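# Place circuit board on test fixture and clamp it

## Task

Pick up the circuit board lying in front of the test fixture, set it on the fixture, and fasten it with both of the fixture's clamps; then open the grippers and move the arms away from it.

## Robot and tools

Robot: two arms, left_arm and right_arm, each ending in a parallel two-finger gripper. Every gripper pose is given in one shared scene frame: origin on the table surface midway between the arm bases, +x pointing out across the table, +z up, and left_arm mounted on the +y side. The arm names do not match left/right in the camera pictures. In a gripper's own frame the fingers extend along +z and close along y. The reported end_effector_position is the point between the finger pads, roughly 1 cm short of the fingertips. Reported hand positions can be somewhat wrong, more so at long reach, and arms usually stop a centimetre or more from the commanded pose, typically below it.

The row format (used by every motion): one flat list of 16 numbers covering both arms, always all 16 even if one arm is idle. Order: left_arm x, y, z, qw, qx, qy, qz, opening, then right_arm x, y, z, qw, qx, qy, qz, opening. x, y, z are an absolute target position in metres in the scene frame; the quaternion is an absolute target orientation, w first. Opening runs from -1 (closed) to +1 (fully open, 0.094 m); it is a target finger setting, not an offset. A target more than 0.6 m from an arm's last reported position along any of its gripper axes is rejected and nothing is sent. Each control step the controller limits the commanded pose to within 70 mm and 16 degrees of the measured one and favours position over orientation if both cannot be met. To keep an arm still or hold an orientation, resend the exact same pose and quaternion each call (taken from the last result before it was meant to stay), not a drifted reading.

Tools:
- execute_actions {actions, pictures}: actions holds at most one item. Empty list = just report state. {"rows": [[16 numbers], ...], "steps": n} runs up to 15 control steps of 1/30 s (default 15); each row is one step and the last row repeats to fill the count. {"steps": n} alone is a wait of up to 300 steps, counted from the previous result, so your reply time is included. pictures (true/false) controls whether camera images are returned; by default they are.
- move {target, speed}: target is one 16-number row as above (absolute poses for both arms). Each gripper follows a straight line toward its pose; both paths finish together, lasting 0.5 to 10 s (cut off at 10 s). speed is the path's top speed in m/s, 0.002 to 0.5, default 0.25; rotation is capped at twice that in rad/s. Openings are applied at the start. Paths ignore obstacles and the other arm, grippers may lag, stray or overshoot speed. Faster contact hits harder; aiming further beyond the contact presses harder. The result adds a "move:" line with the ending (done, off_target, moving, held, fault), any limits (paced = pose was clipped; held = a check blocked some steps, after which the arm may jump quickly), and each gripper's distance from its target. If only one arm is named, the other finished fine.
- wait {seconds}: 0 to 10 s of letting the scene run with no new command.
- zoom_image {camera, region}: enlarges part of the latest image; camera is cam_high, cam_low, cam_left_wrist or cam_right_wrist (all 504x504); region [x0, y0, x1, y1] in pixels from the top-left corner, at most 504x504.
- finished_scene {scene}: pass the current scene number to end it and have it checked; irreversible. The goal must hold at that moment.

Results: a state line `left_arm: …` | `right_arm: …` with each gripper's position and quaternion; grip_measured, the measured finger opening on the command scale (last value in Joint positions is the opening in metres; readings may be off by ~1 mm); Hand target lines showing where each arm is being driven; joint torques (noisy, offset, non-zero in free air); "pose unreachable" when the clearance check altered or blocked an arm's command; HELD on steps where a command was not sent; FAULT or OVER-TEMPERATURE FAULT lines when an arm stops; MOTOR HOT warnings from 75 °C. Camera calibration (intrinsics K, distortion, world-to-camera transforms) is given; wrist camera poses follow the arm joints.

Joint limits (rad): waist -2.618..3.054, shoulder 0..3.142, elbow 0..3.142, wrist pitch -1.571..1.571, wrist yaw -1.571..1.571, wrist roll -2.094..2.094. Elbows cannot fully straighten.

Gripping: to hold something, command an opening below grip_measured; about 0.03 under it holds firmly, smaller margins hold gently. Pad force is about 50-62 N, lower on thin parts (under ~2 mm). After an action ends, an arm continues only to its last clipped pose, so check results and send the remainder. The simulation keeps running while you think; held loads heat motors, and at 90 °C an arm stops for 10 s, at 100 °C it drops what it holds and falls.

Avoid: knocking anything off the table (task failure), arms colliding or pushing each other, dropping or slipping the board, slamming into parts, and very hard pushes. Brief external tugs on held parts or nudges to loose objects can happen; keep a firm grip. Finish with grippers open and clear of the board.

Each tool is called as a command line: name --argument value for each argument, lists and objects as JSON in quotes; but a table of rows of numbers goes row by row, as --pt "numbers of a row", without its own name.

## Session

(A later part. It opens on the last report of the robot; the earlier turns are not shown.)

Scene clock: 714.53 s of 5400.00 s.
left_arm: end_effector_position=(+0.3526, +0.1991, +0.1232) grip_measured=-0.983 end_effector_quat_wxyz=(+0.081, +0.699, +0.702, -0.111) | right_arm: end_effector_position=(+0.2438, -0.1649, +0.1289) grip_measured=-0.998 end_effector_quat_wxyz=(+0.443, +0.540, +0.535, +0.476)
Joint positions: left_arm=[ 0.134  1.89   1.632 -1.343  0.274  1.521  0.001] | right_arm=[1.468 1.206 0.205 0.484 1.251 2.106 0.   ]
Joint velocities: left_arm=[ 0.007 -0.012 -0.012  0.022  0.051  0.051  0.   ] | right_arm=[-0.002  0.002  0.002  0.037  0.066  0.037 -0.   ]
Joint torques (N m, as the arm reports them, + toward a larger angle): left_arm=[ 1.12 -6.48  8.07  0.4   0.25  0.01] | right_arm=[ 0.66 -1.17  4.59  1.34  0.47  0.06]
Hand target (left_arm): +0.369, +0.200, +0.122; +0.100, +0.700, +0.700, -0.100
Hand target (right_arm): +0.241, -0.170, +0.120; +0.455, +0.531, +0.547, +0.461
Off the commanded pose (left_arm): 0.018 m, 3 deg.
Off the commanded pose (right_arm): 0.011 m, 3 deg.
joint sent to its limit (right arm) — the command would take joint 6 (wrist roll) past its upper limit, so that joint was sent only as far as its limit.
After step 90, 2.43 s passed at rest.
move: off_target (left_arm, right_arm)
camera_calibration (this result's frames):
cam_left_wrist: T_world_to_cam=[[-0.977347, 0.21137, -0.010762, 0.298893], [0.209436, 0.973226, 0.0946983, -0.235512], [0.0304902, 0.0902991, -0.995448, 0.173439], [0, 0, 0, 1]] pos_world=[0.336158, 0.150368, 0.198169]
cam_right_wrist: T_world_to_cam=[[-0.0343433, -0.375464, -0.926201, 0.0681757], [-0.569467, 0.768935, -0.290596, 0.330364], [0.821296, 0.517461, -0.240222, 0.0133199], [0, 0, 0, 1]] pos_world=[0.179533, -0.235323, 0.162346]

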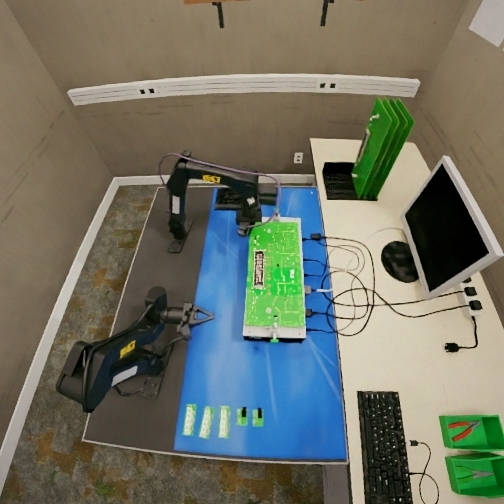

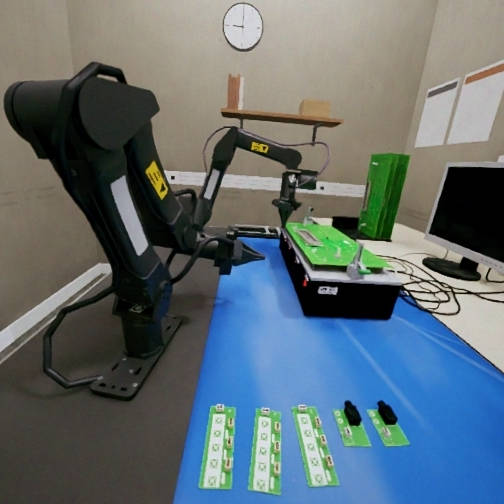

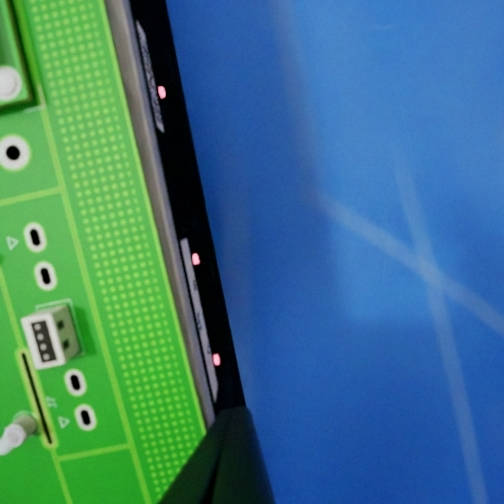

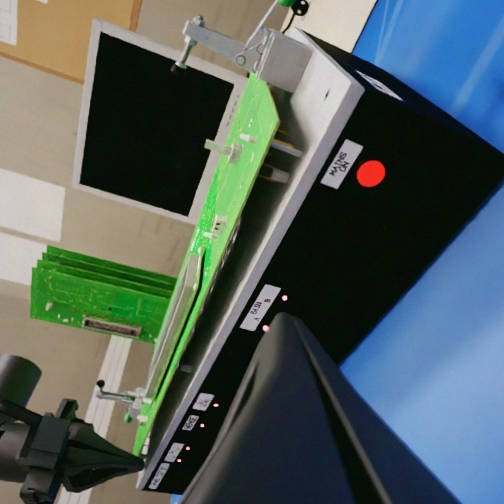

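move --target '[0.345,0.2,0.135,0.1,0.7,0.7,-0.1,-1,0.24,-0.17,0.12,0.45,0.545,0.545,0.45,-1]' --speed 0.02

move --target '[0.372,0.2,0.126,0.1,0.7,0.7,-0.1,-1,0.24,-0.17,0.12,0.45,0.545,0.545,0.45,-1]' --speed 0.008

zoom_image --camera "cam_right_wrist" --region '[60,340,260,504]'

Scene clock: 727.53 s of 5400.00 s.
left_arm: end_effector_position=(+0.3483, +0.1993, +0.1313) grip_measured=-0.983 end_effector_quat_wxyz=(+0.092, +0.700, +0.701, -0.101) | right_arm: end_effector_position=(+0.2438, -0.1649, +0.1289) grip_measured=-0.998 end_effector_quat_wxyz=(+0.443, +0.540, +0.535, +0.476)
Joint positions: left_arm=[ 0.134  1.843  1.603 -1.33   0.274  1.521  0.001] | right_arm=[1.468 1.206 0.205 0.484 1.251 2.106 0.   ]
Joint velocities: left_arm=[-0.002 -0.012 -0.002  0.007 -0.022 -0.007 -0.   ] | right_arm=[-0.017  0.007  0.012  0.022 -0.022 -0.037  0.   ]
Joint torques (N m, as the arm reports them, + toward a larger angle): left_arm=[ 0.67 -9.31  5.11  0.18  0.24 -0.01] | right_arm=[ 0.67 -1.17  4.58  1.34  0.46  0.06]
Hand target (left_arm): +0.345, +0.200, +0.135; +0.099, +0.700, +0.700, -0.100
Hand target (right_arm): +0.241, -0.170, +0.121; +0.455, +0.531, +0.547, +0.461
Off the commanded pose (left_arm): 0.005 m, 1 deg.
Off the commanded pose (right_arm): 0.011 m, 3 deg.
joint sent to its limit (right arm) — the command would take joint 6 (wrist roll) past its upper limit, so that joint was sent only as far as its limit.
After step 90, 8.33 s passed at rest.
move: off_target (right_arm)
camera_calibration (this result's frames):
cam_left_wrist: T_world_to_cam=[[-0.976529, 0.21133, -0.0416098, 0.298565], [0.206399, 0.973374, 0.0997118, -0.235214], [0.061574, 0.0887832, -0.994146, 0.170834], [0, 0, 0, 1]] pos_world=[0.329586, 0.150688, 0.20571]
cam_right_wrist: T_world_to_cam=[[-0.0343433, -0.375464, -0.926201, 0.0681757], [-0.569467, 0.768935, -0.290596, 0.330364], [0.821296, 0.517461, -0.240222, 0.0133199], [0, 0, 0, 1]] pos_world=[0.179533, -0.235323, 0.162346]

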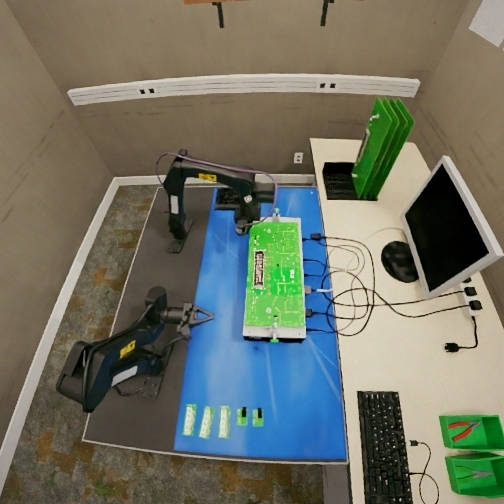

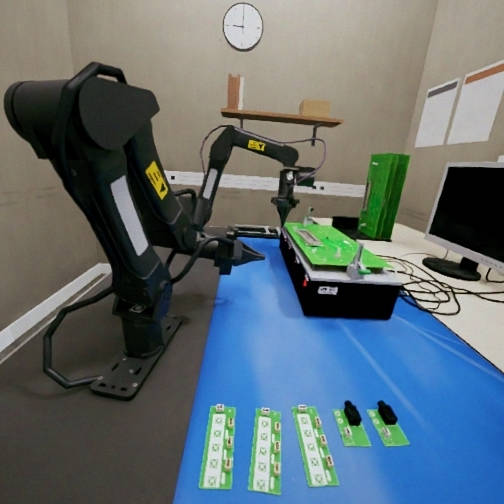

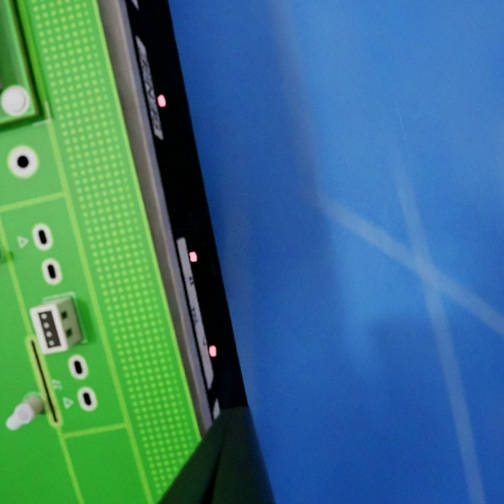

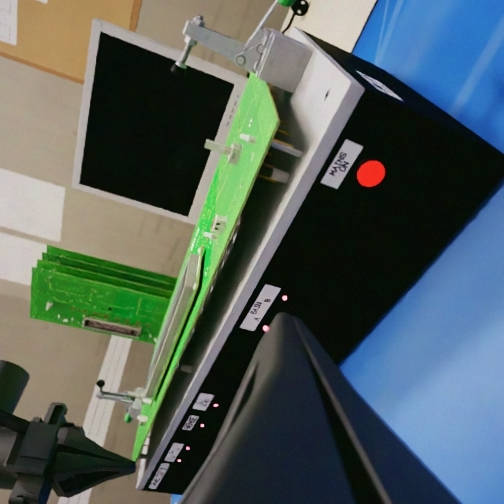

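Scene clock: 731.37 s of 5400.00 s.
left_arm: end_effector_position=(+0.3538, +0.1990, +0.1282) grip_measured=-0.983 end_effector_quat_wxyz=(+0.080, +0.699, +0.702, -0.112) | right_arm: end_effector_position=(+0.2438, -0.1649, +0.1289) grip_measured=-0.998 end_effector_quat_wxyz=(+0.443, +0.540, +0.535, +0.476)
Joint positions: left_arm=[ 0.134  1.896  1.66  -1.366  0.274  1.522  0.001] | right_arm=[1.468 1.206 0.205 0.484 1.251 2.106 0.   ]
Joint velocities: left_arm=[-0.002 -0.017 -0.002  0.051 -0.11  -0.022 -0.001] | right_arm=[-0.012 -0.002 -0.012 -0.007 -0.081  0.037 -0.   ]
Joint torques (N m, as the arm reports them, + toward a larger angle): left_arm=[ 1.05 -6.25  8.14  0.37  0.33  0.05] | right_arm=[ 0.67 -1.17  4.58  1.34  0.46  0.06]
Hand target (left_arm): +0.371, +0.201, +0.126; +0.100, +0.700, +0.700, -0.100
Hand target (right_arm): +0.241, -0.170, +0.120; +0.455, +0.531, +0.547, +0.461
Off the commanded pose (left_arm): 0.018 m, 3 deg.
Off the commanded pose (right_arm): 0.011 m, 3 deg.
joint sent to its limit (right arm) — the command would take joint 6 (wrist roll) past its upper limit, so that joint was sent only as far as its limit.
move: off_target (left_arm, right_arm)
camera_calibration (this result's frames):
cam_left_wrist: T_world_to_cam=[[-0.977205, 0.212088, -0.00946443, 0.29986], [0.210275, 0.973068, 0.0944622, -0.236425], [0.0292438, 0.0903188, -0.995483, 0.178778], [0, 0, 0, 1]] pos_world=[0.337511, 0.150314, 0.203142]
cam_right_wrist: T_world_to_cam=[[-0.0343433, -0.375464, -0.926201, 0.0681757], [-0.569467, 0.768935, -0.290596, 0.330364], [0.821296, 0.517461, -0.240222, 0.0133199], [0, 0, 0, 1]] pos_world=[0.179533, -0.235323, 0.162346]

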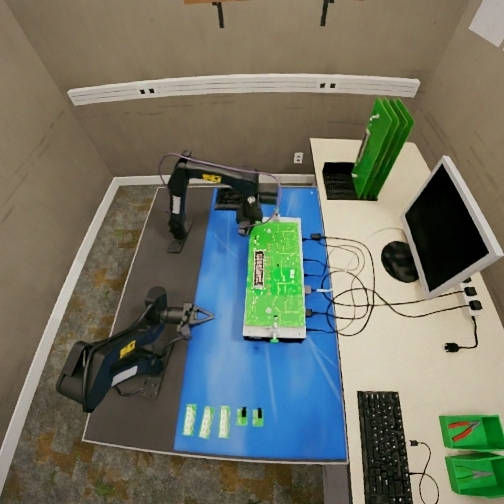

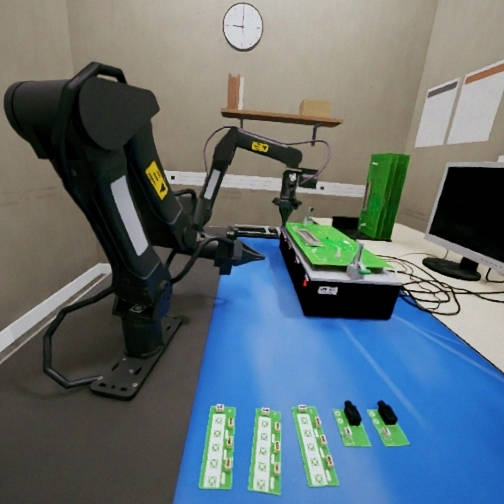

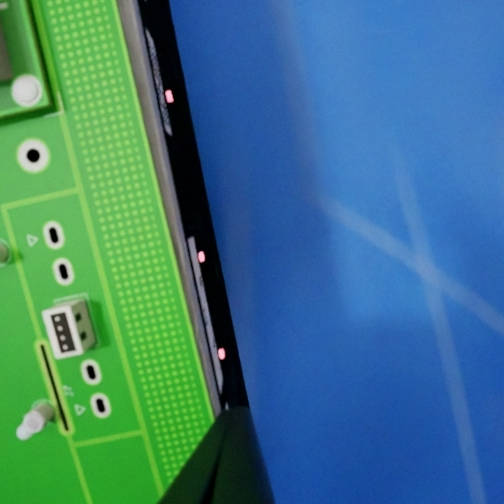

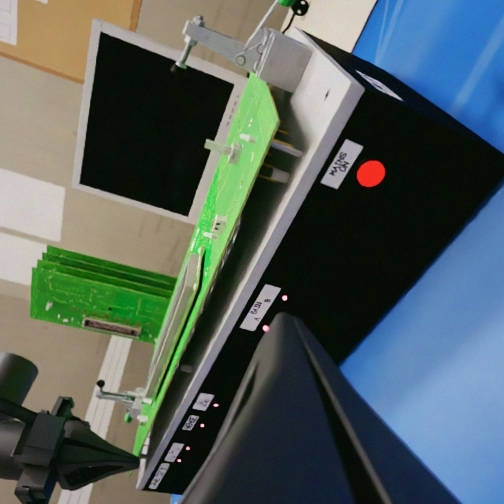

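Region (60, 340, 260, 504) of cam_right_wrist's 504x504 image, scaled by 2.520, with more detail than that image has; it fills the top 413 rows of this view, and the rest is white.

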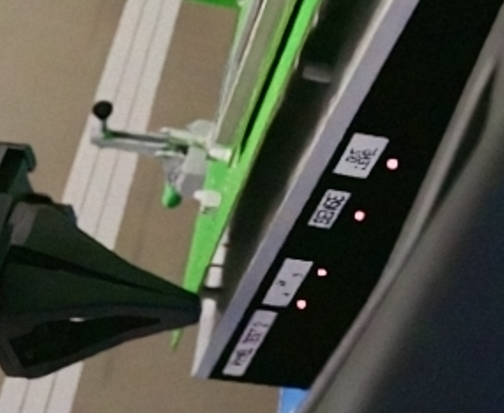

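move --target '[0.335,0.19,0.175,0.1,0.7,0.7,-0.1,-1,0.24,-0.17,0.12,0.45,0.545,0.545,0.45,-1]' --speed 0.05

move --target '[0.40,0.05,0.17,0.08,0.703,0.703,-0.08,0.3,0.24,-0.17,0.12,0.45,0.545,0.545,0.45,-1]' --speed 0.1

Scene clock: 745.57 s of 5400.00 s.
left_arm: end_effector_position=(+0.3377, +0.1933, +0.1626) grip_measured=-0.983 end_effector_quat_wxyz=(+0.090, +0.700, +0.701, -0.103) | right_arm: end_effector_position=(+0.2438, -0.1649, +0.1289) grip_measured=-0.998 end_effector_quat_wxyz=(+0.443, +0.540, +0.535, +0.476)
Joint positions: left_arm=[ 0.114  1.813  1.69  -1.446  0.274  1.5    0.001] | right_arm=[1.468 1.206 0.205 0.484 1.251 2.106 0.   ]
Joint velocities: left_arm=[-0.002  0.012 -0.007 -0.022 -0.022 -0.022  0.   ] | right_arm=[ 0.007 -0.002  0.012 -0.037 -0.007  0.095 -0.001]
Joint torques (N m, as the arm reports them, + toward a larger angle): left_arm=[-0.77 -8.82  7.52  0.03  0.34 -0.14] | right_arm=[ 0.67 -1.17  4.6   1.35  0.46  0.06]
Hand target (left_arm): +0.336, +0.190, +0.175; +0.100, +0.700, +0.700, -0.100
Hand target (right_arm): +0.241, -0.170, +0.121; +0.454, +0.531, +0.547, +0.461
Off the commanded pose (left_arm): 0.013 m, 1 deg.
Off the commanded pose (right_arm): 0.011 m, 3 deg.
joint sent to its limit (right arm) — the command would take joint 6 (wrist roll) past its upper limit, so that joint was sent only as far as its limit.
After step 90, 9.83 s passed at rest.
move: off_target (left_arm, right_arm)
camera_calibration (this result's frames):
cam_left_wrist: T_world_to_cam=[[-0.976824, 0.210977, -0.0361016, 0.29004], [0.206589, 0.973422, 0.0988513, -0.230265], [0.0559975, 0.0891022, -0.994447, 0.20508], [0, 0, 0, 1]] pos_world=[0.319405, 0.14468, 0.237174]
cam_right_wrist: T_world_to_cam=[[-0.0343433, -0.375464, -0.926201, 0.0681757], [-0.569467, 0.768935, -0.290596, 0.330364], [0.821296, 0.517461, -0.240222, 0.0133199], [0, 0, 0, 1]] pos_world=[0.179533, -0.235323, 0.162346]

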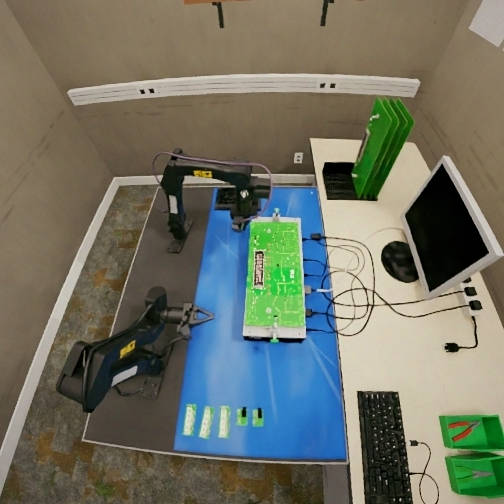

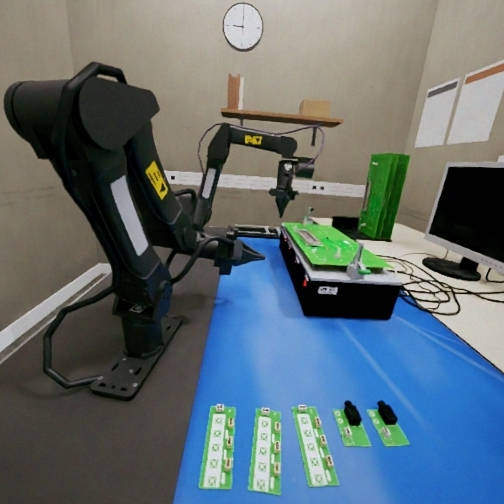

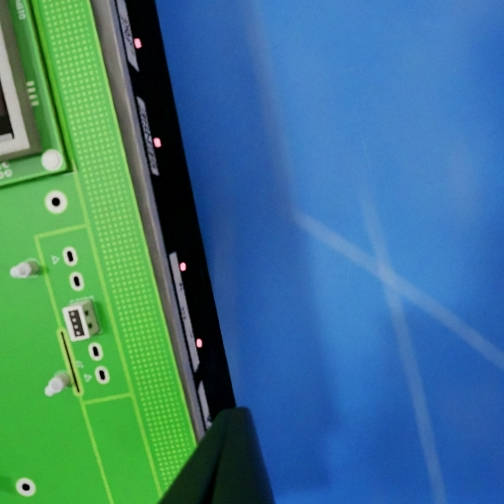

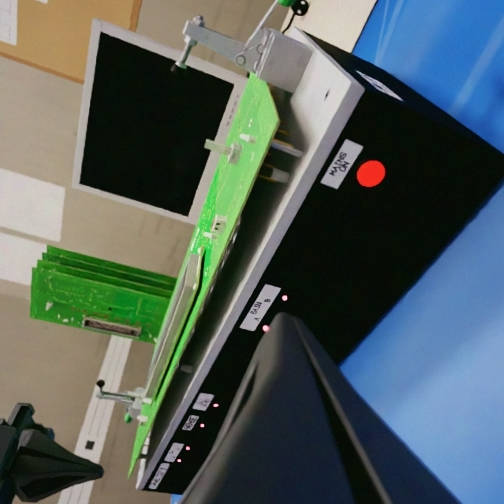

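Scene clock: 747.57 s of 5400.00 s.
left_arm: end_effector_position=(+0.4037, +0.0510, +0.1725) grip_measured=+0.298 end_effector_quat_wxyz=(+0.101, +0.704, +0.699, -0.073) | right_arm: end_effector_position=(+0.2438, -0.1649, +0.1289) grip_measured=-0.998 end_effector_quat_wxyz=(+0.443, +0.540, +0.535, +0.476)
Joint positions: left_arm=[-0.229  2.209  2.309 -1.535  0.21   1.152  0.061] | right_arm=[1.468 1.206 0.205 0.484 1.251 2.106 0.   ]
Joint velocities: left_arm=[ 0.007  0.007 -0.012 -0.037 -0.022 -0.11   0.001] | right_arm=[ 0.022 -0.007  0.007 -0.022 -0.037 -0.066 -0.001]
Joint torques (N m, as the arm reports them, + toward a larger angle): left_arm=[-0.08 -9.06  7.7   0.21  0.17 -0.17] | right_arm=[ 0.66 -1.18  4.58  1.34  0.46  0.06]
Hand target (left_arm): +0.403, +0.051, +0.170; +0.093, +0.701, +0.703, -0.076
Hand target (right_arm): +0.241, -0.170, +0.120; +0.455, +0.531, +0.547, +0.461
Off the commanded pose (left_arm): 0.005 m, 3 deg.
Off the commanded pose (right_arm): 0.011 m, 3 deg.
joint sent to its limit (left arm) — the command would take joint 4 (wrist pitch) past its lower limit, so that joint was sent only as far as its limit.
joint sent to its limit (right arm) — the command would take joint 6 (wrist roll) past its upper limit, so that joint was sent only as far as its limit.
move: off_target (left_arm, right_arm)
camera_calibration (this result's frames):
cam_left_wrist: T_world_to_cam=[[-0.973025, 0.214157, -0.0857899, 0.391745], [0.201349, 0.969845, 0.137328, -0.110678], [0.112613, 0.11635, -0.986803, 0.19831], [0, 0, 0, 1]] pos_world=[0.38113, 0.000372323, 0.2445]
cam_right_wrist: T_world_to_cam=[[-0.0343433, -0.375464, -0.926201, 0.0681757], [-0.569467, 0.768935, -0.290596, 0.330364], [0.821296, 0.517461, -0.240222, 0.0133199], [0, 0, 0, 1]] pos_world=[0.179533, -0.235323, 0.162346]

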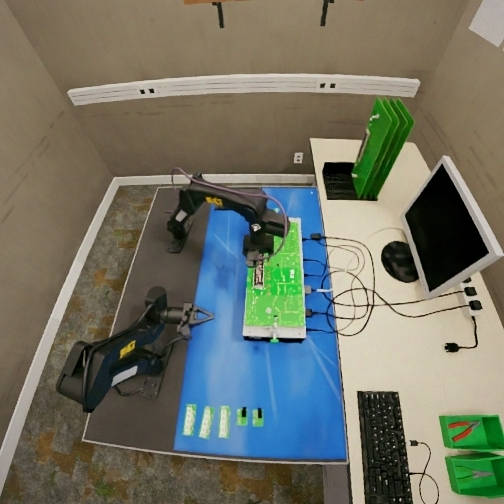

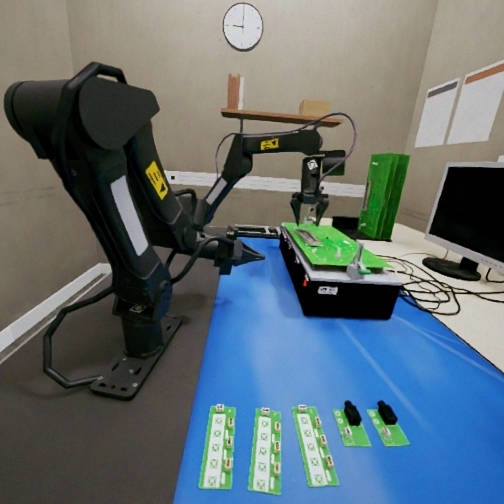

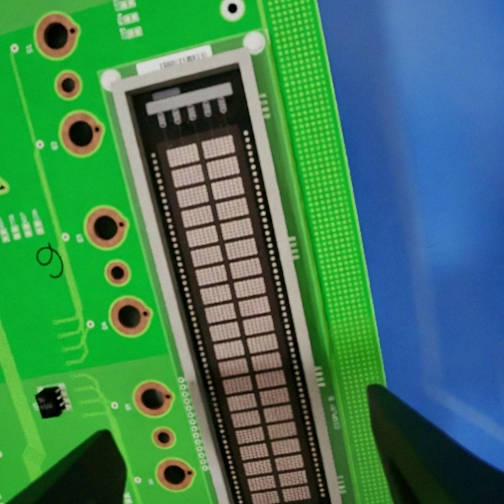

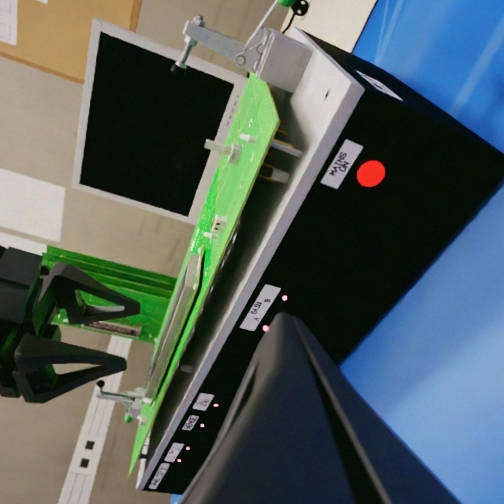

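move --target '[0.40,0.05,0.136,0.08,0.703,0.703,-0.08,0.3,0.24,-0.17,0.12,0.45,0.545,0.545,0.45,-1]' --speed 0.03

move --target '[0.40,0.05,0.14,0.08,0.703,0.703,-0.08,-0.2,0.24,-0.17,0.12,0.45,0.545,0.545,0.45,-1]' --speed 0.03

Scene clock: 756.87 s of 5400.00 s.
left_arm: end_effector_position=(+0.4033, +0.0515, +0.1371) grip_measured=+0.298 end_effector_quat_wxyz=(+0.081, +0.703, +0.702, -0.080) | right_arm: end_effector_position=(+0.2438, -0.1649, +0.1289) grip_measured=-0.998 end_effector_quat_wxyz=(+0.443, +0.540, +0.535, +0.476)
Joint positions: left_arm=[-0.229  2.209  2.168 -1.436  0.208  1.15   0.061] | right_arm=[1.468 1.206 0.205 0.484 1.251 2.106 0.   ]
Joint velocities: left_arm=[-0.017  0.002 -0.007  0.007 -0.051  0.081 -0.001] | right_arm=[-0.017  0.007 -0.012 -0.022  0.007 -0.022  0.001]
Joint torques (N m, as the arm reports them, + toward a larger angle): left_arm=[ -0.6  -11.71   4.34   0.41   0.14  -0.18] | right_arm=[ 0.66 -1.17  4.58  1.34  0.46  0.06]
Hand target (left_arm): +0.400, +0.050, +0.136; +0.080, +0.703, +0.703, -0.080
Hand target (right_arm): +0.241, -0.170, +0.121; +0.455, +0.531, +0.547, +0.461
Off the commanded pose (left_arm): 0.004 m, 0 deg.
Off the commanded pose (right_arm): 0.011 m, 3 deg.
joint sent to its limit (right arm) — the command would take joint 6 (wrist roll) past its upper limit, so that joint was sent only as far as its limit.
After step 90, 4.87 s passed at rest.
move: off_target (right_arm)
camera_calibration (this result's frames):
cam_left_wrist: T_world_to_cam=[[-0.976008, 0.212967, -0.0453202, 0.383942], [0.204326, 0.967754, 0.14732, -0.108714], [0.075233, 0.134525, -0.98805, 0.177658], [0, 0, 0, 1]] pos_world=[0.383577, -0.000458323, 0.208951]
cam_right_wrist: T_world_to_cam=[[-0.0343433, -0.375464, -0.926201, 0.0681757], [-0.569467, 0.768935, -0.290596, 0.330364], [0.821296, 0.517461, -0.240222, 0.0133199], [0, 0, 0, 1]] pos_world=[0.179533, -0.235323, 0.162346]

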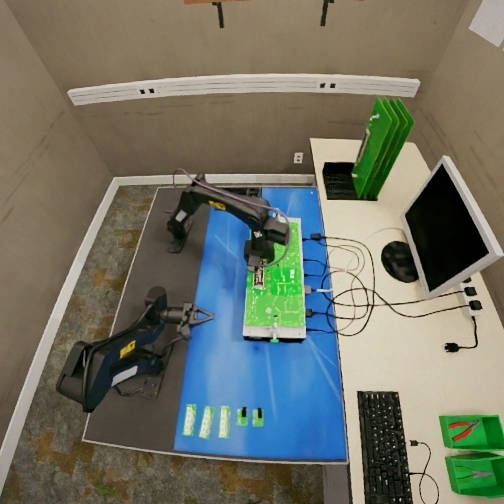

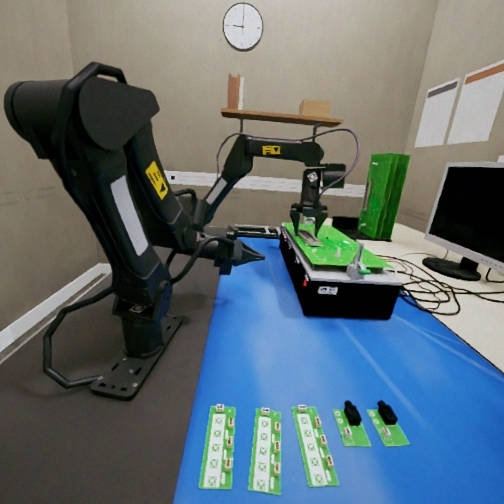

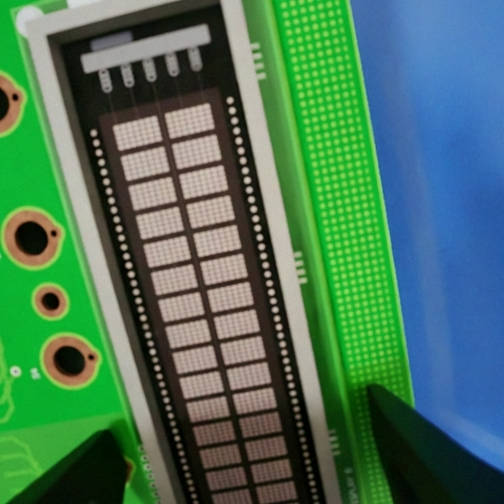

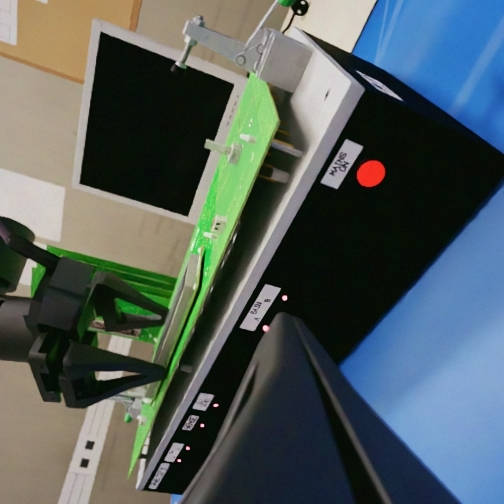

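Scene clock: 758.07 s of 5400.00 s.
left_arm: end_effector_position=(+0.4036, +0.0516, +0.1371) grip_measured=+0.031 end_effector_quat_wxyz=(+0.081, +0.702, +0.703, -0.079) | right_arm: end_effector_position=(+0.2438, -0.1649, +0.1289) grip_measured=-0.998 end_effector_quat_wxyz=(+0.443, +0.540, +0.535, +0.476)
Joint positions: left_arm=[-0.229  2.209  2.168 -1.435  0.207  1.147  0.048] | right_arm=[1.468 1.206 0.205 0.484 1.251 2.106 0.   ]
Joint velocities: left_arm=[-0.007 -0.002  0.012 -0.007 -0.007 -0.022 -0.001] | right_arm=[ 0.007  0.002 -0.007  0.022  0.037  0.037  0.   ]
Joint torques (N m, as the arm reports them, + toward a larger angle): left_arm=[ -0.6  -11.11   6.07   0.2    0.16  -0.07] | right_arm=[ 0.65 -1.17  4.59  1.34  0.47  0.06]
Hand target (left_arm): +0.400, +0.050, +0.140; +0.080, +0.703, +0.703, -0.080
Hand target (right_arm): +0.241, -0.170, +0.121; +0.455, +0.531, +0.547, +0.461
Off the commanded pose (left_arm): 0.005 m, 0 deg.
Off the commanded pose (right_arm): 0.011 m, 3 deg.
joint sent to its limit (right arm) — the command would take joint 6 (wrist roll) past its upper limit, so that joint was sent only as far as its limit.
move: off_target (right_arm)
camera_calibration (this result's frames):
cam_left_wrist: T_world_to_cam=[[-0.976474, 0.210718, -0.0457878, 0.384534], [0.201968, 0.968121, 0.14816, -0.108048], [0.0755481, 0.135426, -0.987903, 0.177406], [0, 0, 0, 1]] pos_world=[0.383907, -0.000450101, 0.208875]
cam_right_wrist: T_world_to_cam=[[-0.0343433, -0.375464, -0.926201, 0.0681757], [-0.569467, 0.768935, -0.290596, 0.330364], [0.821296, 0.517461, -0.240222, 0.0133199], [0, 0, 0, 1]] pos_world=[0.179533, -0.235323, 0.162346]

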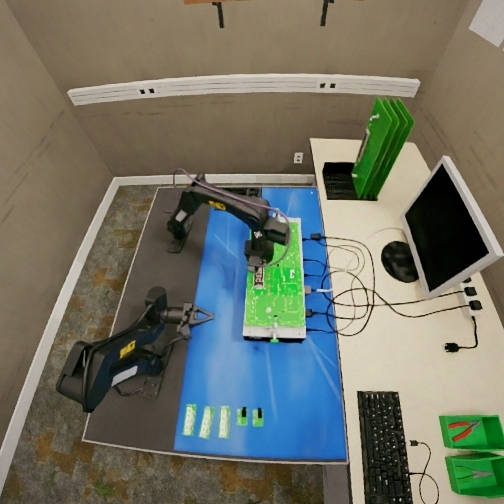

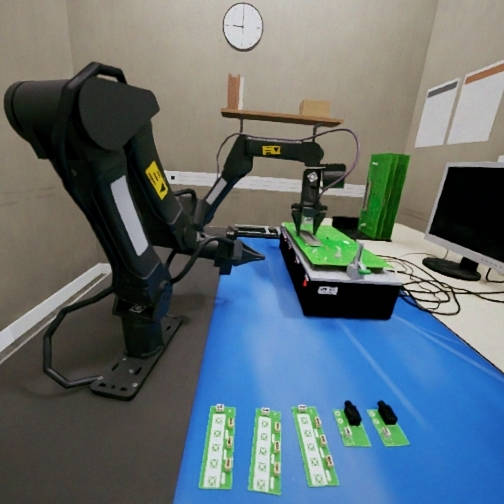

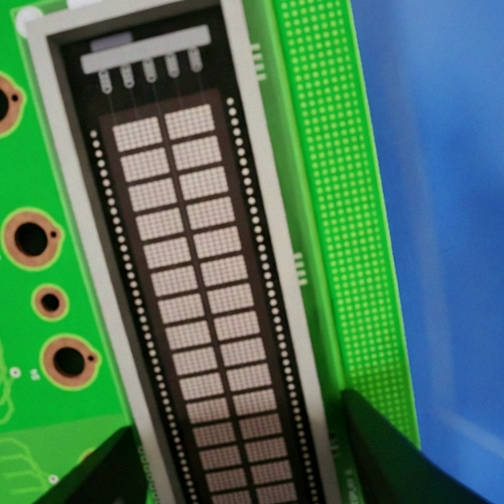

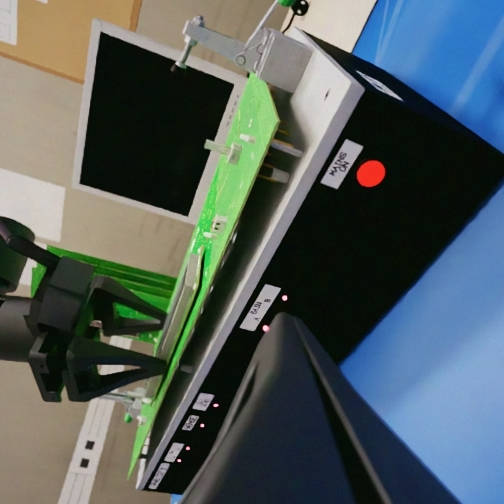

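move --target '[0.403,0.051,0.152,0.1,0.703,0.703,-0.06,-0.2,0.24,-0.17,0.12,0.45,0.545,0.545,0.45,-1]' --speed 0.01

move --target '[0.411,0.051,0.152,0.1,0.708,0.698,-0.06,-0.2,0.24,-0.17,0.12,0.45,0.545,0.545,0.45,-1]' --speed 0.01

zoom_image --camera "cam_high" --region '[230,200,330,350]'

Scene clock: 772.77 s of 5400.00 s.
left_arm: end_effector_position=(+0.4028, +0.0526, +0.1379) grip_measured=+0.031 end_effector_quat_wxyz=(+0.080, +0.701, +0.705, -0.071) | right_arm: end_effector_position=(+0.2438, -0.1649, +0.1289) grip_measured=-0.998 end_effector_quat_wxyz=(+0.443, +0.540, +0.535, +0.476)
Joint positions: left_arm=[-0.234  2.197  2.153 -1.427  0.19   1.14   0.048] | right_arm=[1.468 1.206 0.205 0.484 1.251 2.106 0.   ]
Joint velocities: left_arm=[-0.007 -0.002  0.012  0.022 -0.081 -0.007 -0.001] | right_arm=[-0.007 -0.007 -0.007 -0.051 -0.022  0.022  0.   ]
Joint torques (N m, as the arm reports them, + toward a larger angle): left_arm=[ -0.89 -13.49   5.68   0.44   0.07  -0.11] | right_arm=[ 0.67 -1.17  4.58  1.33  0.46  0.06]
Hand target (left_arm): +0.403, +0.051, +0.152; +0.100, +0.702, +0.702, -0.060
Hand target (right_arm): +0.241, -0.170, +0.120; +0.455, +0.531, +0.547, +0.461
Off the commanded pose (left_arm): 0.014 m, 3 deg.
Off the commanded pose (right_arm): 0.011 m, 3 deg.
joint sent to its limit (right arm) — the command would take joint 6 (wrist roll) past its upper limit, so that joint was sent only as far as its limit.
After step 90, 8.60 s passed at rest.
move: off_target (left_arm, right_arm)
camera_calibration (this result's frames):
cam_left_wrist: T_world_to_cam=[[-0.976729, 0.207677, -0.0535831, 0.384938], [0.196631, 0.966833, 0.163003, -0.108831], [0.085658, 0.148674, -0.985169, 0.173053], [0, 0, 0, 1]] pos_world=[0.382556, -0.000449945, 0.208853]
cam_right_wrist: T_world_to_cam=[[-0.0343433, -0.375464, -0.926201, 0.0681757], [-0.569467, 0.768935, -0.290596, 0.330364], [0.821296, 0.517461, -0.240222, 0.0133199], [0, 0, 0, 1]] pos_world=[0.179533, -0.235323, 0.162346]

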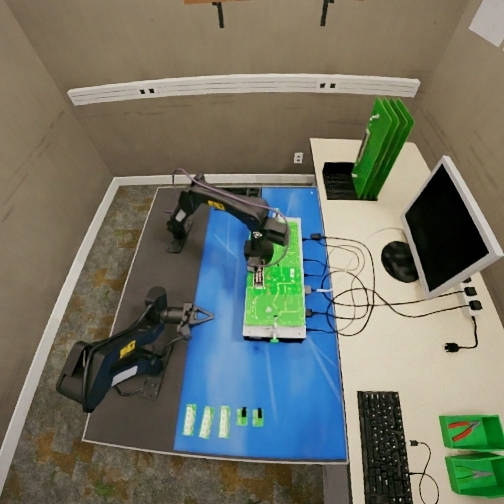

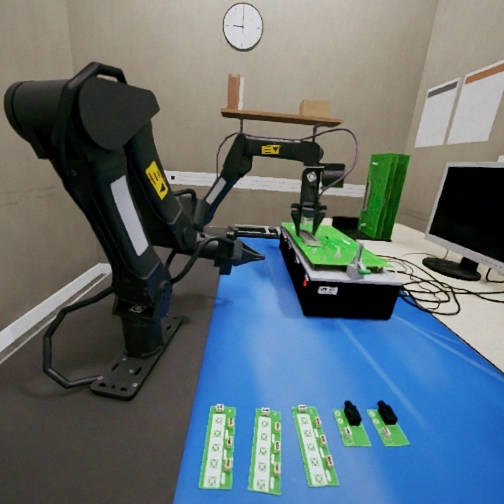

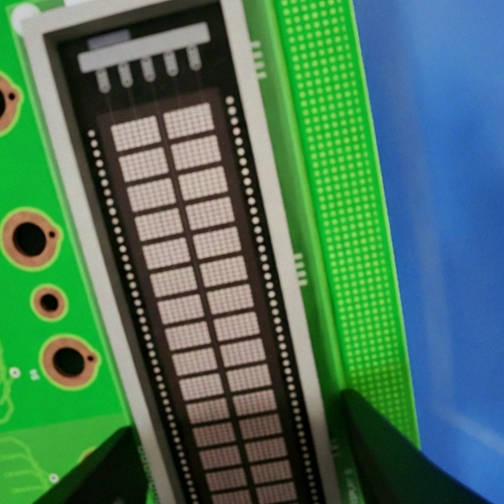

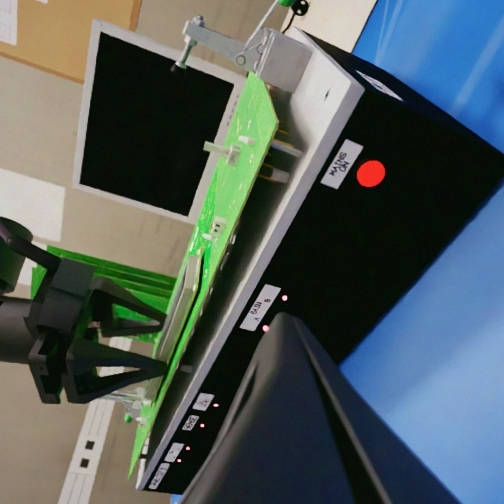

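Scene clock: 775.87 s of 5400.00 s.
left_arm: end_effector_position=(+0.4036, +0.0542, +0.1420) grip_measured=+0.031 end_effector_quat_wxyz=(+0.081, +0.704, +0.703, -0.065) | right_arm: end_effector_position=(+0.2438, -0.1649, +0.1289) grip_measured=-0.998 end_effector_quat_wxyz=(+0.443, +0.540, +0.535, +0.476)
Joint positions: left_arm=[-0.234  2.197  2.171 -1.44   0.18   1.146  0.048] | right_arm=[1.468 1.206 0.205 0.484 1.251 2.106 0.   ]
Joint velocities: left_arm=[ 0.022 -0.022 -0.012  0.022 -0.007 -0.037  0.001] | right_arm=[-0.007 -0.002 -0.022 -0.007 -0.154  0.007  0.   ]
Joint torques (N m, as the arm reports them, + toward a larger angle): left_arm=[  0.01 -10.46   8.77   0.3    0.22   0.06] | right_arm=[ 0.67 -1.18  4.58  1.34  0.46  0.06]
Hand target (left_arm): +0.411, +0.051, +0.152; +0.100, +0.707, +0.697, -0.059
Hand target (right_arm): +0.241, -0.170, +0.120; +0.455, +0.531, +0.547, +0.461
Off the commanded pose (left_arm): 0.013 m, 2 deg.
Off the commanded pose (right_arm): 0.011 m, 3 deg.
joint sent to its limit (right arm) — the command would take joint 6 (wrist roll) past its upper limit, so that joint was sent only as far as its limit.
move: off_target (left_arm, right_arm)
camera_calibration (this result's frames):
cam_left_wrist: T_world_to_cam=[[-0.975104, 0.213305, -0.0606095, 0.385626], [0.20029, 0.964505, 0.172089, -0.113782], [0.0951657, 0.155665, -0.983215, 0.172214], [0, 0, 0, 1]] pos_world=[0.382426, 0.000679802, 0.212277]
cam_right_wrist: T_world_to_cam=[[-0.0343433, -0.375464, -0.926201, 0.0681757], [-0.569467, 0.768935, -0.290596, 0.330364], [0.821296, 0.517461, -0.240222, 0.0133199], [0, 0, 0, 1]] pos_world=[0.179533, -0.235323, 0.162346]

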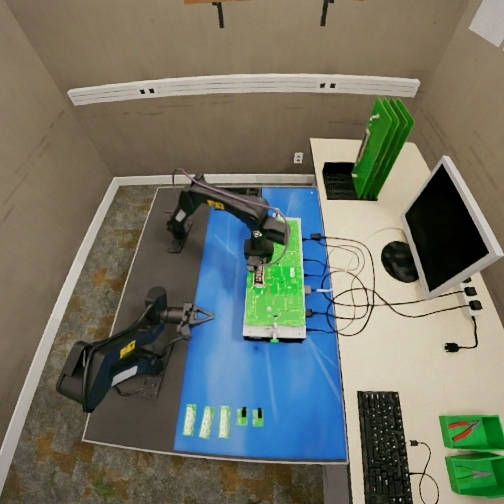

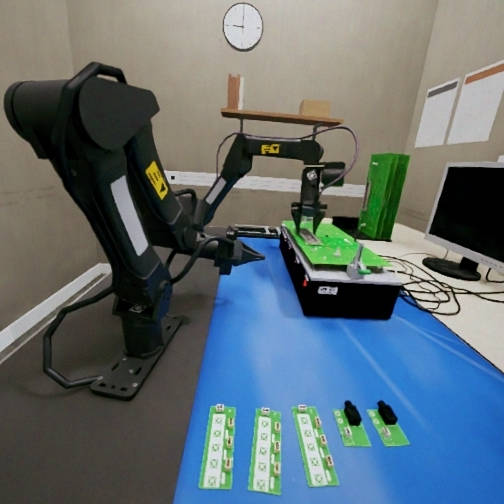

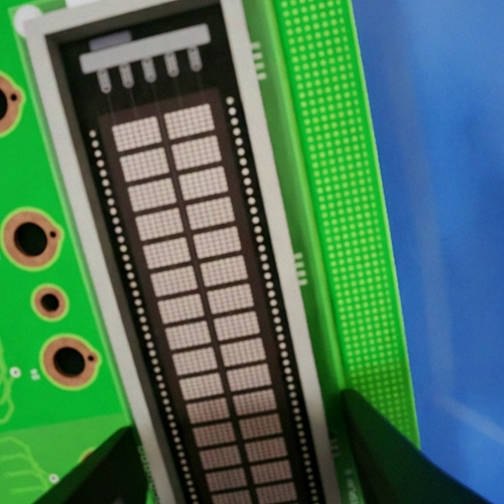

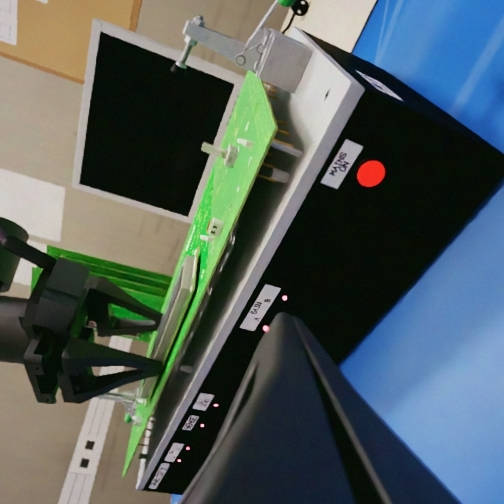

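Region (230, 200, 330, 350) of cam_high's 504x504 image, scaled by 3.360, with more detail than that image has.

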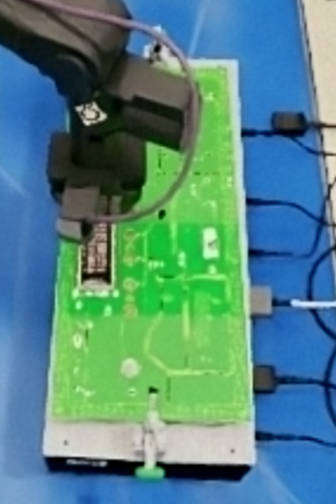

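move --target '[0.408,0.051,0.165,0.11,0.708,0.698,-0.05,-0.2,0.24,-0.17,0.12,0.45,0.545,0.545,0.45,-1]' --speed 0.015

move --target '[0.418,0.049,0.165,0.11,0.708,0.698,-0.05,-0.2,0.24,-0.17,0.12,0.45,0.545,0.545,0.45,-1]' --speed 0.01

zoom_image --camera "cam_high" --region '[230,200,330,350]'

Scene clock: 784.60 s of 5400.00 s.
left_arm: end_effector_position=(+0.4031, +0.0563, +0.1415) grip_measured=+0.031 end_effector_quat_wxyz=(+0.076, +0.704, +0.703, -0.062) | right_arm: end_effector_position=(+0.2438, -0.1649, +0.1289) grip_measured=-0.998 end_effector_quat_wxyz=(+0.443, +0.540, +0.535, +0.476)
Joint positions: left_arm=[-0.234  2.197  2.171 -1.445  0.17   1.146  0.048] | right_arm=[1.468 1.206 0.205 0.484 1.251 2.106 0.   ]
Joint velocities: left_arm=[-0.002 -0.007  0.002  0.022 -0.007  0.022  0.   ] | right_arm=[-0.002  0.007 -0.012 -0.095 -0.066 -0.066  0.   ]
Joint torques (N m, as the arm reports them, + toward a larger angle): left_arm=[ -0.53 -12.68   8.51   0.33   0.19  -0.04] | right_arm=[ 0.67 -1.16  4.57  1.34  0.47  0.06]
Hand target (left_arm): +0.407, +0.051, +0.165; +0.110, +0.707, +0.697, -0.050
Hand target (right_arm): +0.241, -0.170, +0.120; +0.455, +0.531, +0.547, +0.461
Off the commanded pose (left_arm): 0.025 m, 4 deg.
Off the commanded pose (right_arm): 0.011 m, 3 deg.
joint sent to its limit (right arm) — the command would take joint 6 (wrist roll) past its upper limit, so that joint was sent only as far as its limit.
After step 90, 3.27 s passed at rest.
move: off_target (left_arm, right_arm)
camera_calibration (this result's frames):
cam_left_wrist: T_world_to_cam=[[-0.975372, 0.212979, -0.0573593, 0.384367], [0.199473, 0.962723, 0.182689, -0.116718], [0.09413, 0.166748, -0.981496, 0.171049], [0, 0, 0, 1]] pos_world=[0.382082, 0.00198334, 0.211254]
cam_right_wrist: T_world_to_cam=[[-0.0343433, -0.375464, -0.926201, 0.0681757], [-0.569467, 0.768935, -0.290596, 0.330364], [0.821296, 0.517461, -0.240222, 0.0133199], [0, 0, 0, 1]] pos_world=[0.179533, -0.235323, 0.162346]

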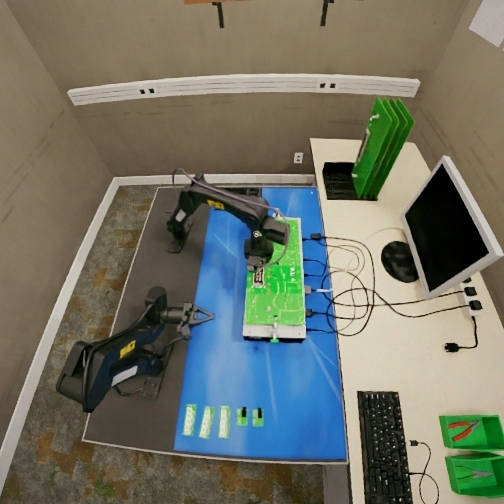

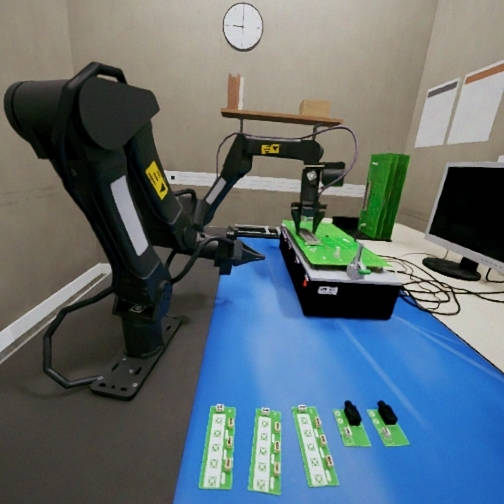

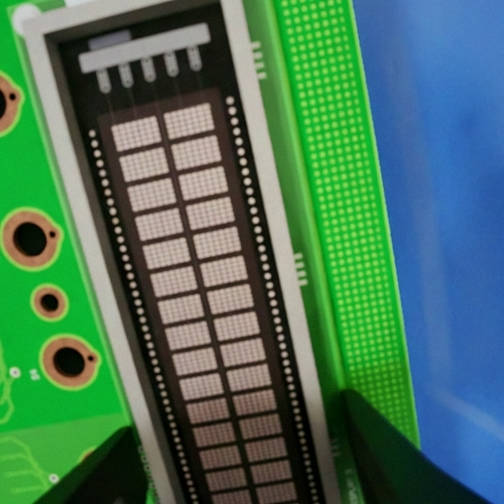

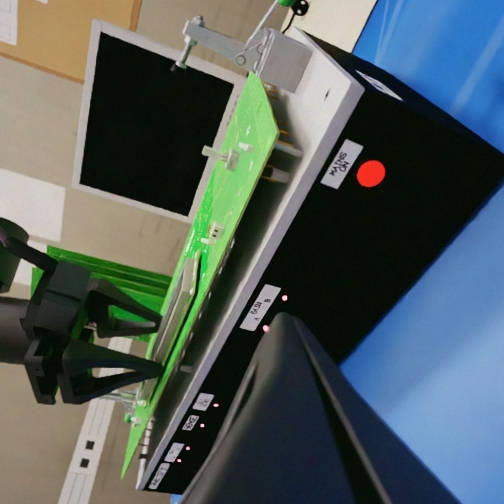

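Scene clock: 788.43 s of 5400.00 s.
left_arm: end_effector_position=(+0.4065, +0.0553, +0.1526) grip_measured=+0.031 end_effector_quat_wxyz=(+0.079, +0.708, +0.699, -0.059) | right_arm: end_effector_position=(+0.2438, -0.1649, +0.1289) grip_measured=-0.998 end_effector_quat_wxyz=(+0.443, +0.540, +0.535, +0.476)
Joint positions: left_arm=[-0.234  2.226  2.264 -1.504  0.167  1.158  0.048] | right_arm=[1.468 1.206 0.205 0.484 1.251 2.106 0.   ]
Joint velocities: left_arm=[ 0.002  0.002  0.012  0.022 -0.022 -0.007  0.   ] | right_arm=[ 0.007 -0.002  0.027  0.007 -0.007  0.007  0.   ]
Joint torques (N m, as the arm reports them, + toward a larger angle): left_arm=[  0.06 -10.5    9.04   0.53   0.16  -0.05] | right_arm=[ 0.66 -1.17  4.59  1.35  0.46  0.06]
Hand target (left_arm): +0.418, +0.050, +0.166; +0.110, +0.707, +0.697, -0.049
Hand target (right_arm): +0.241, -0.170, +0.121; +0.454, +0.531, +0.547, +0.461
Off the commanded pose (left_arm): 0.018 m, 4 deg.
Off the commanded pose (right_arm): 0.011 m, 3 deg.
joint sent to its limit (right arm) — the command would take joint 6 (wrist roll) past its upper limit, so that joint was sent only as far as its limit.
move: off_target (left_arm, right_arm)
camera_calibration (this result's frames):
cam_left_wrist: T_world_to_cam=[[-0.972325, 0.224417, -0.064974, 0.387812], [0.209256, 0.960201, 0.185003, -0.122658], [0.103906, 0.166287, -0.980588, 0.177688], [0, 0, 0, 1]] pos_world=[0.384283, 0.00119805, 0.222128]
cam_right_wrist: T_world_to_cam=[[-0.0342564, -0.375121, -0.926343, 0.068277], [-0.56944, 0.769043, -0.290365, 0.330343], [0.821319, 0.517549, -0.239954, 0.0132877], [0, 0, 0, 1]] pos_world=[0.179536, -0.235313, 0.162356]

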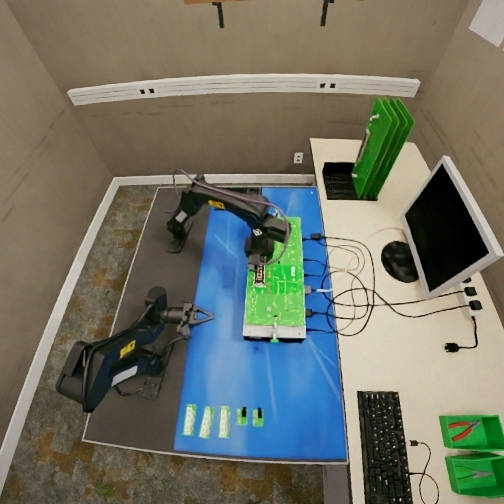

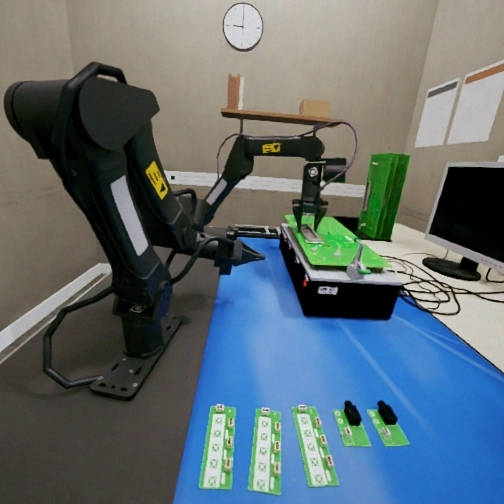

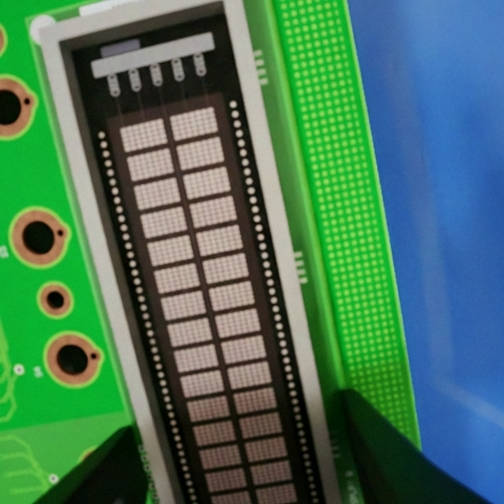

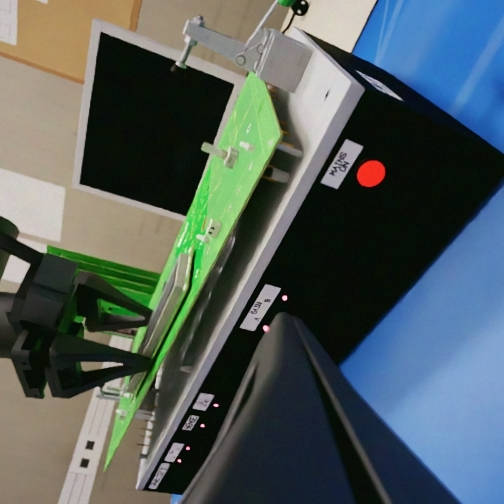

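Region (230, 200, 330, 350) of cam_high's 504x504 image, scaled by 3.360, with more detail than that image has.

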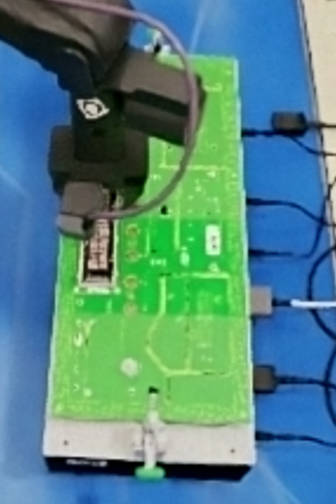

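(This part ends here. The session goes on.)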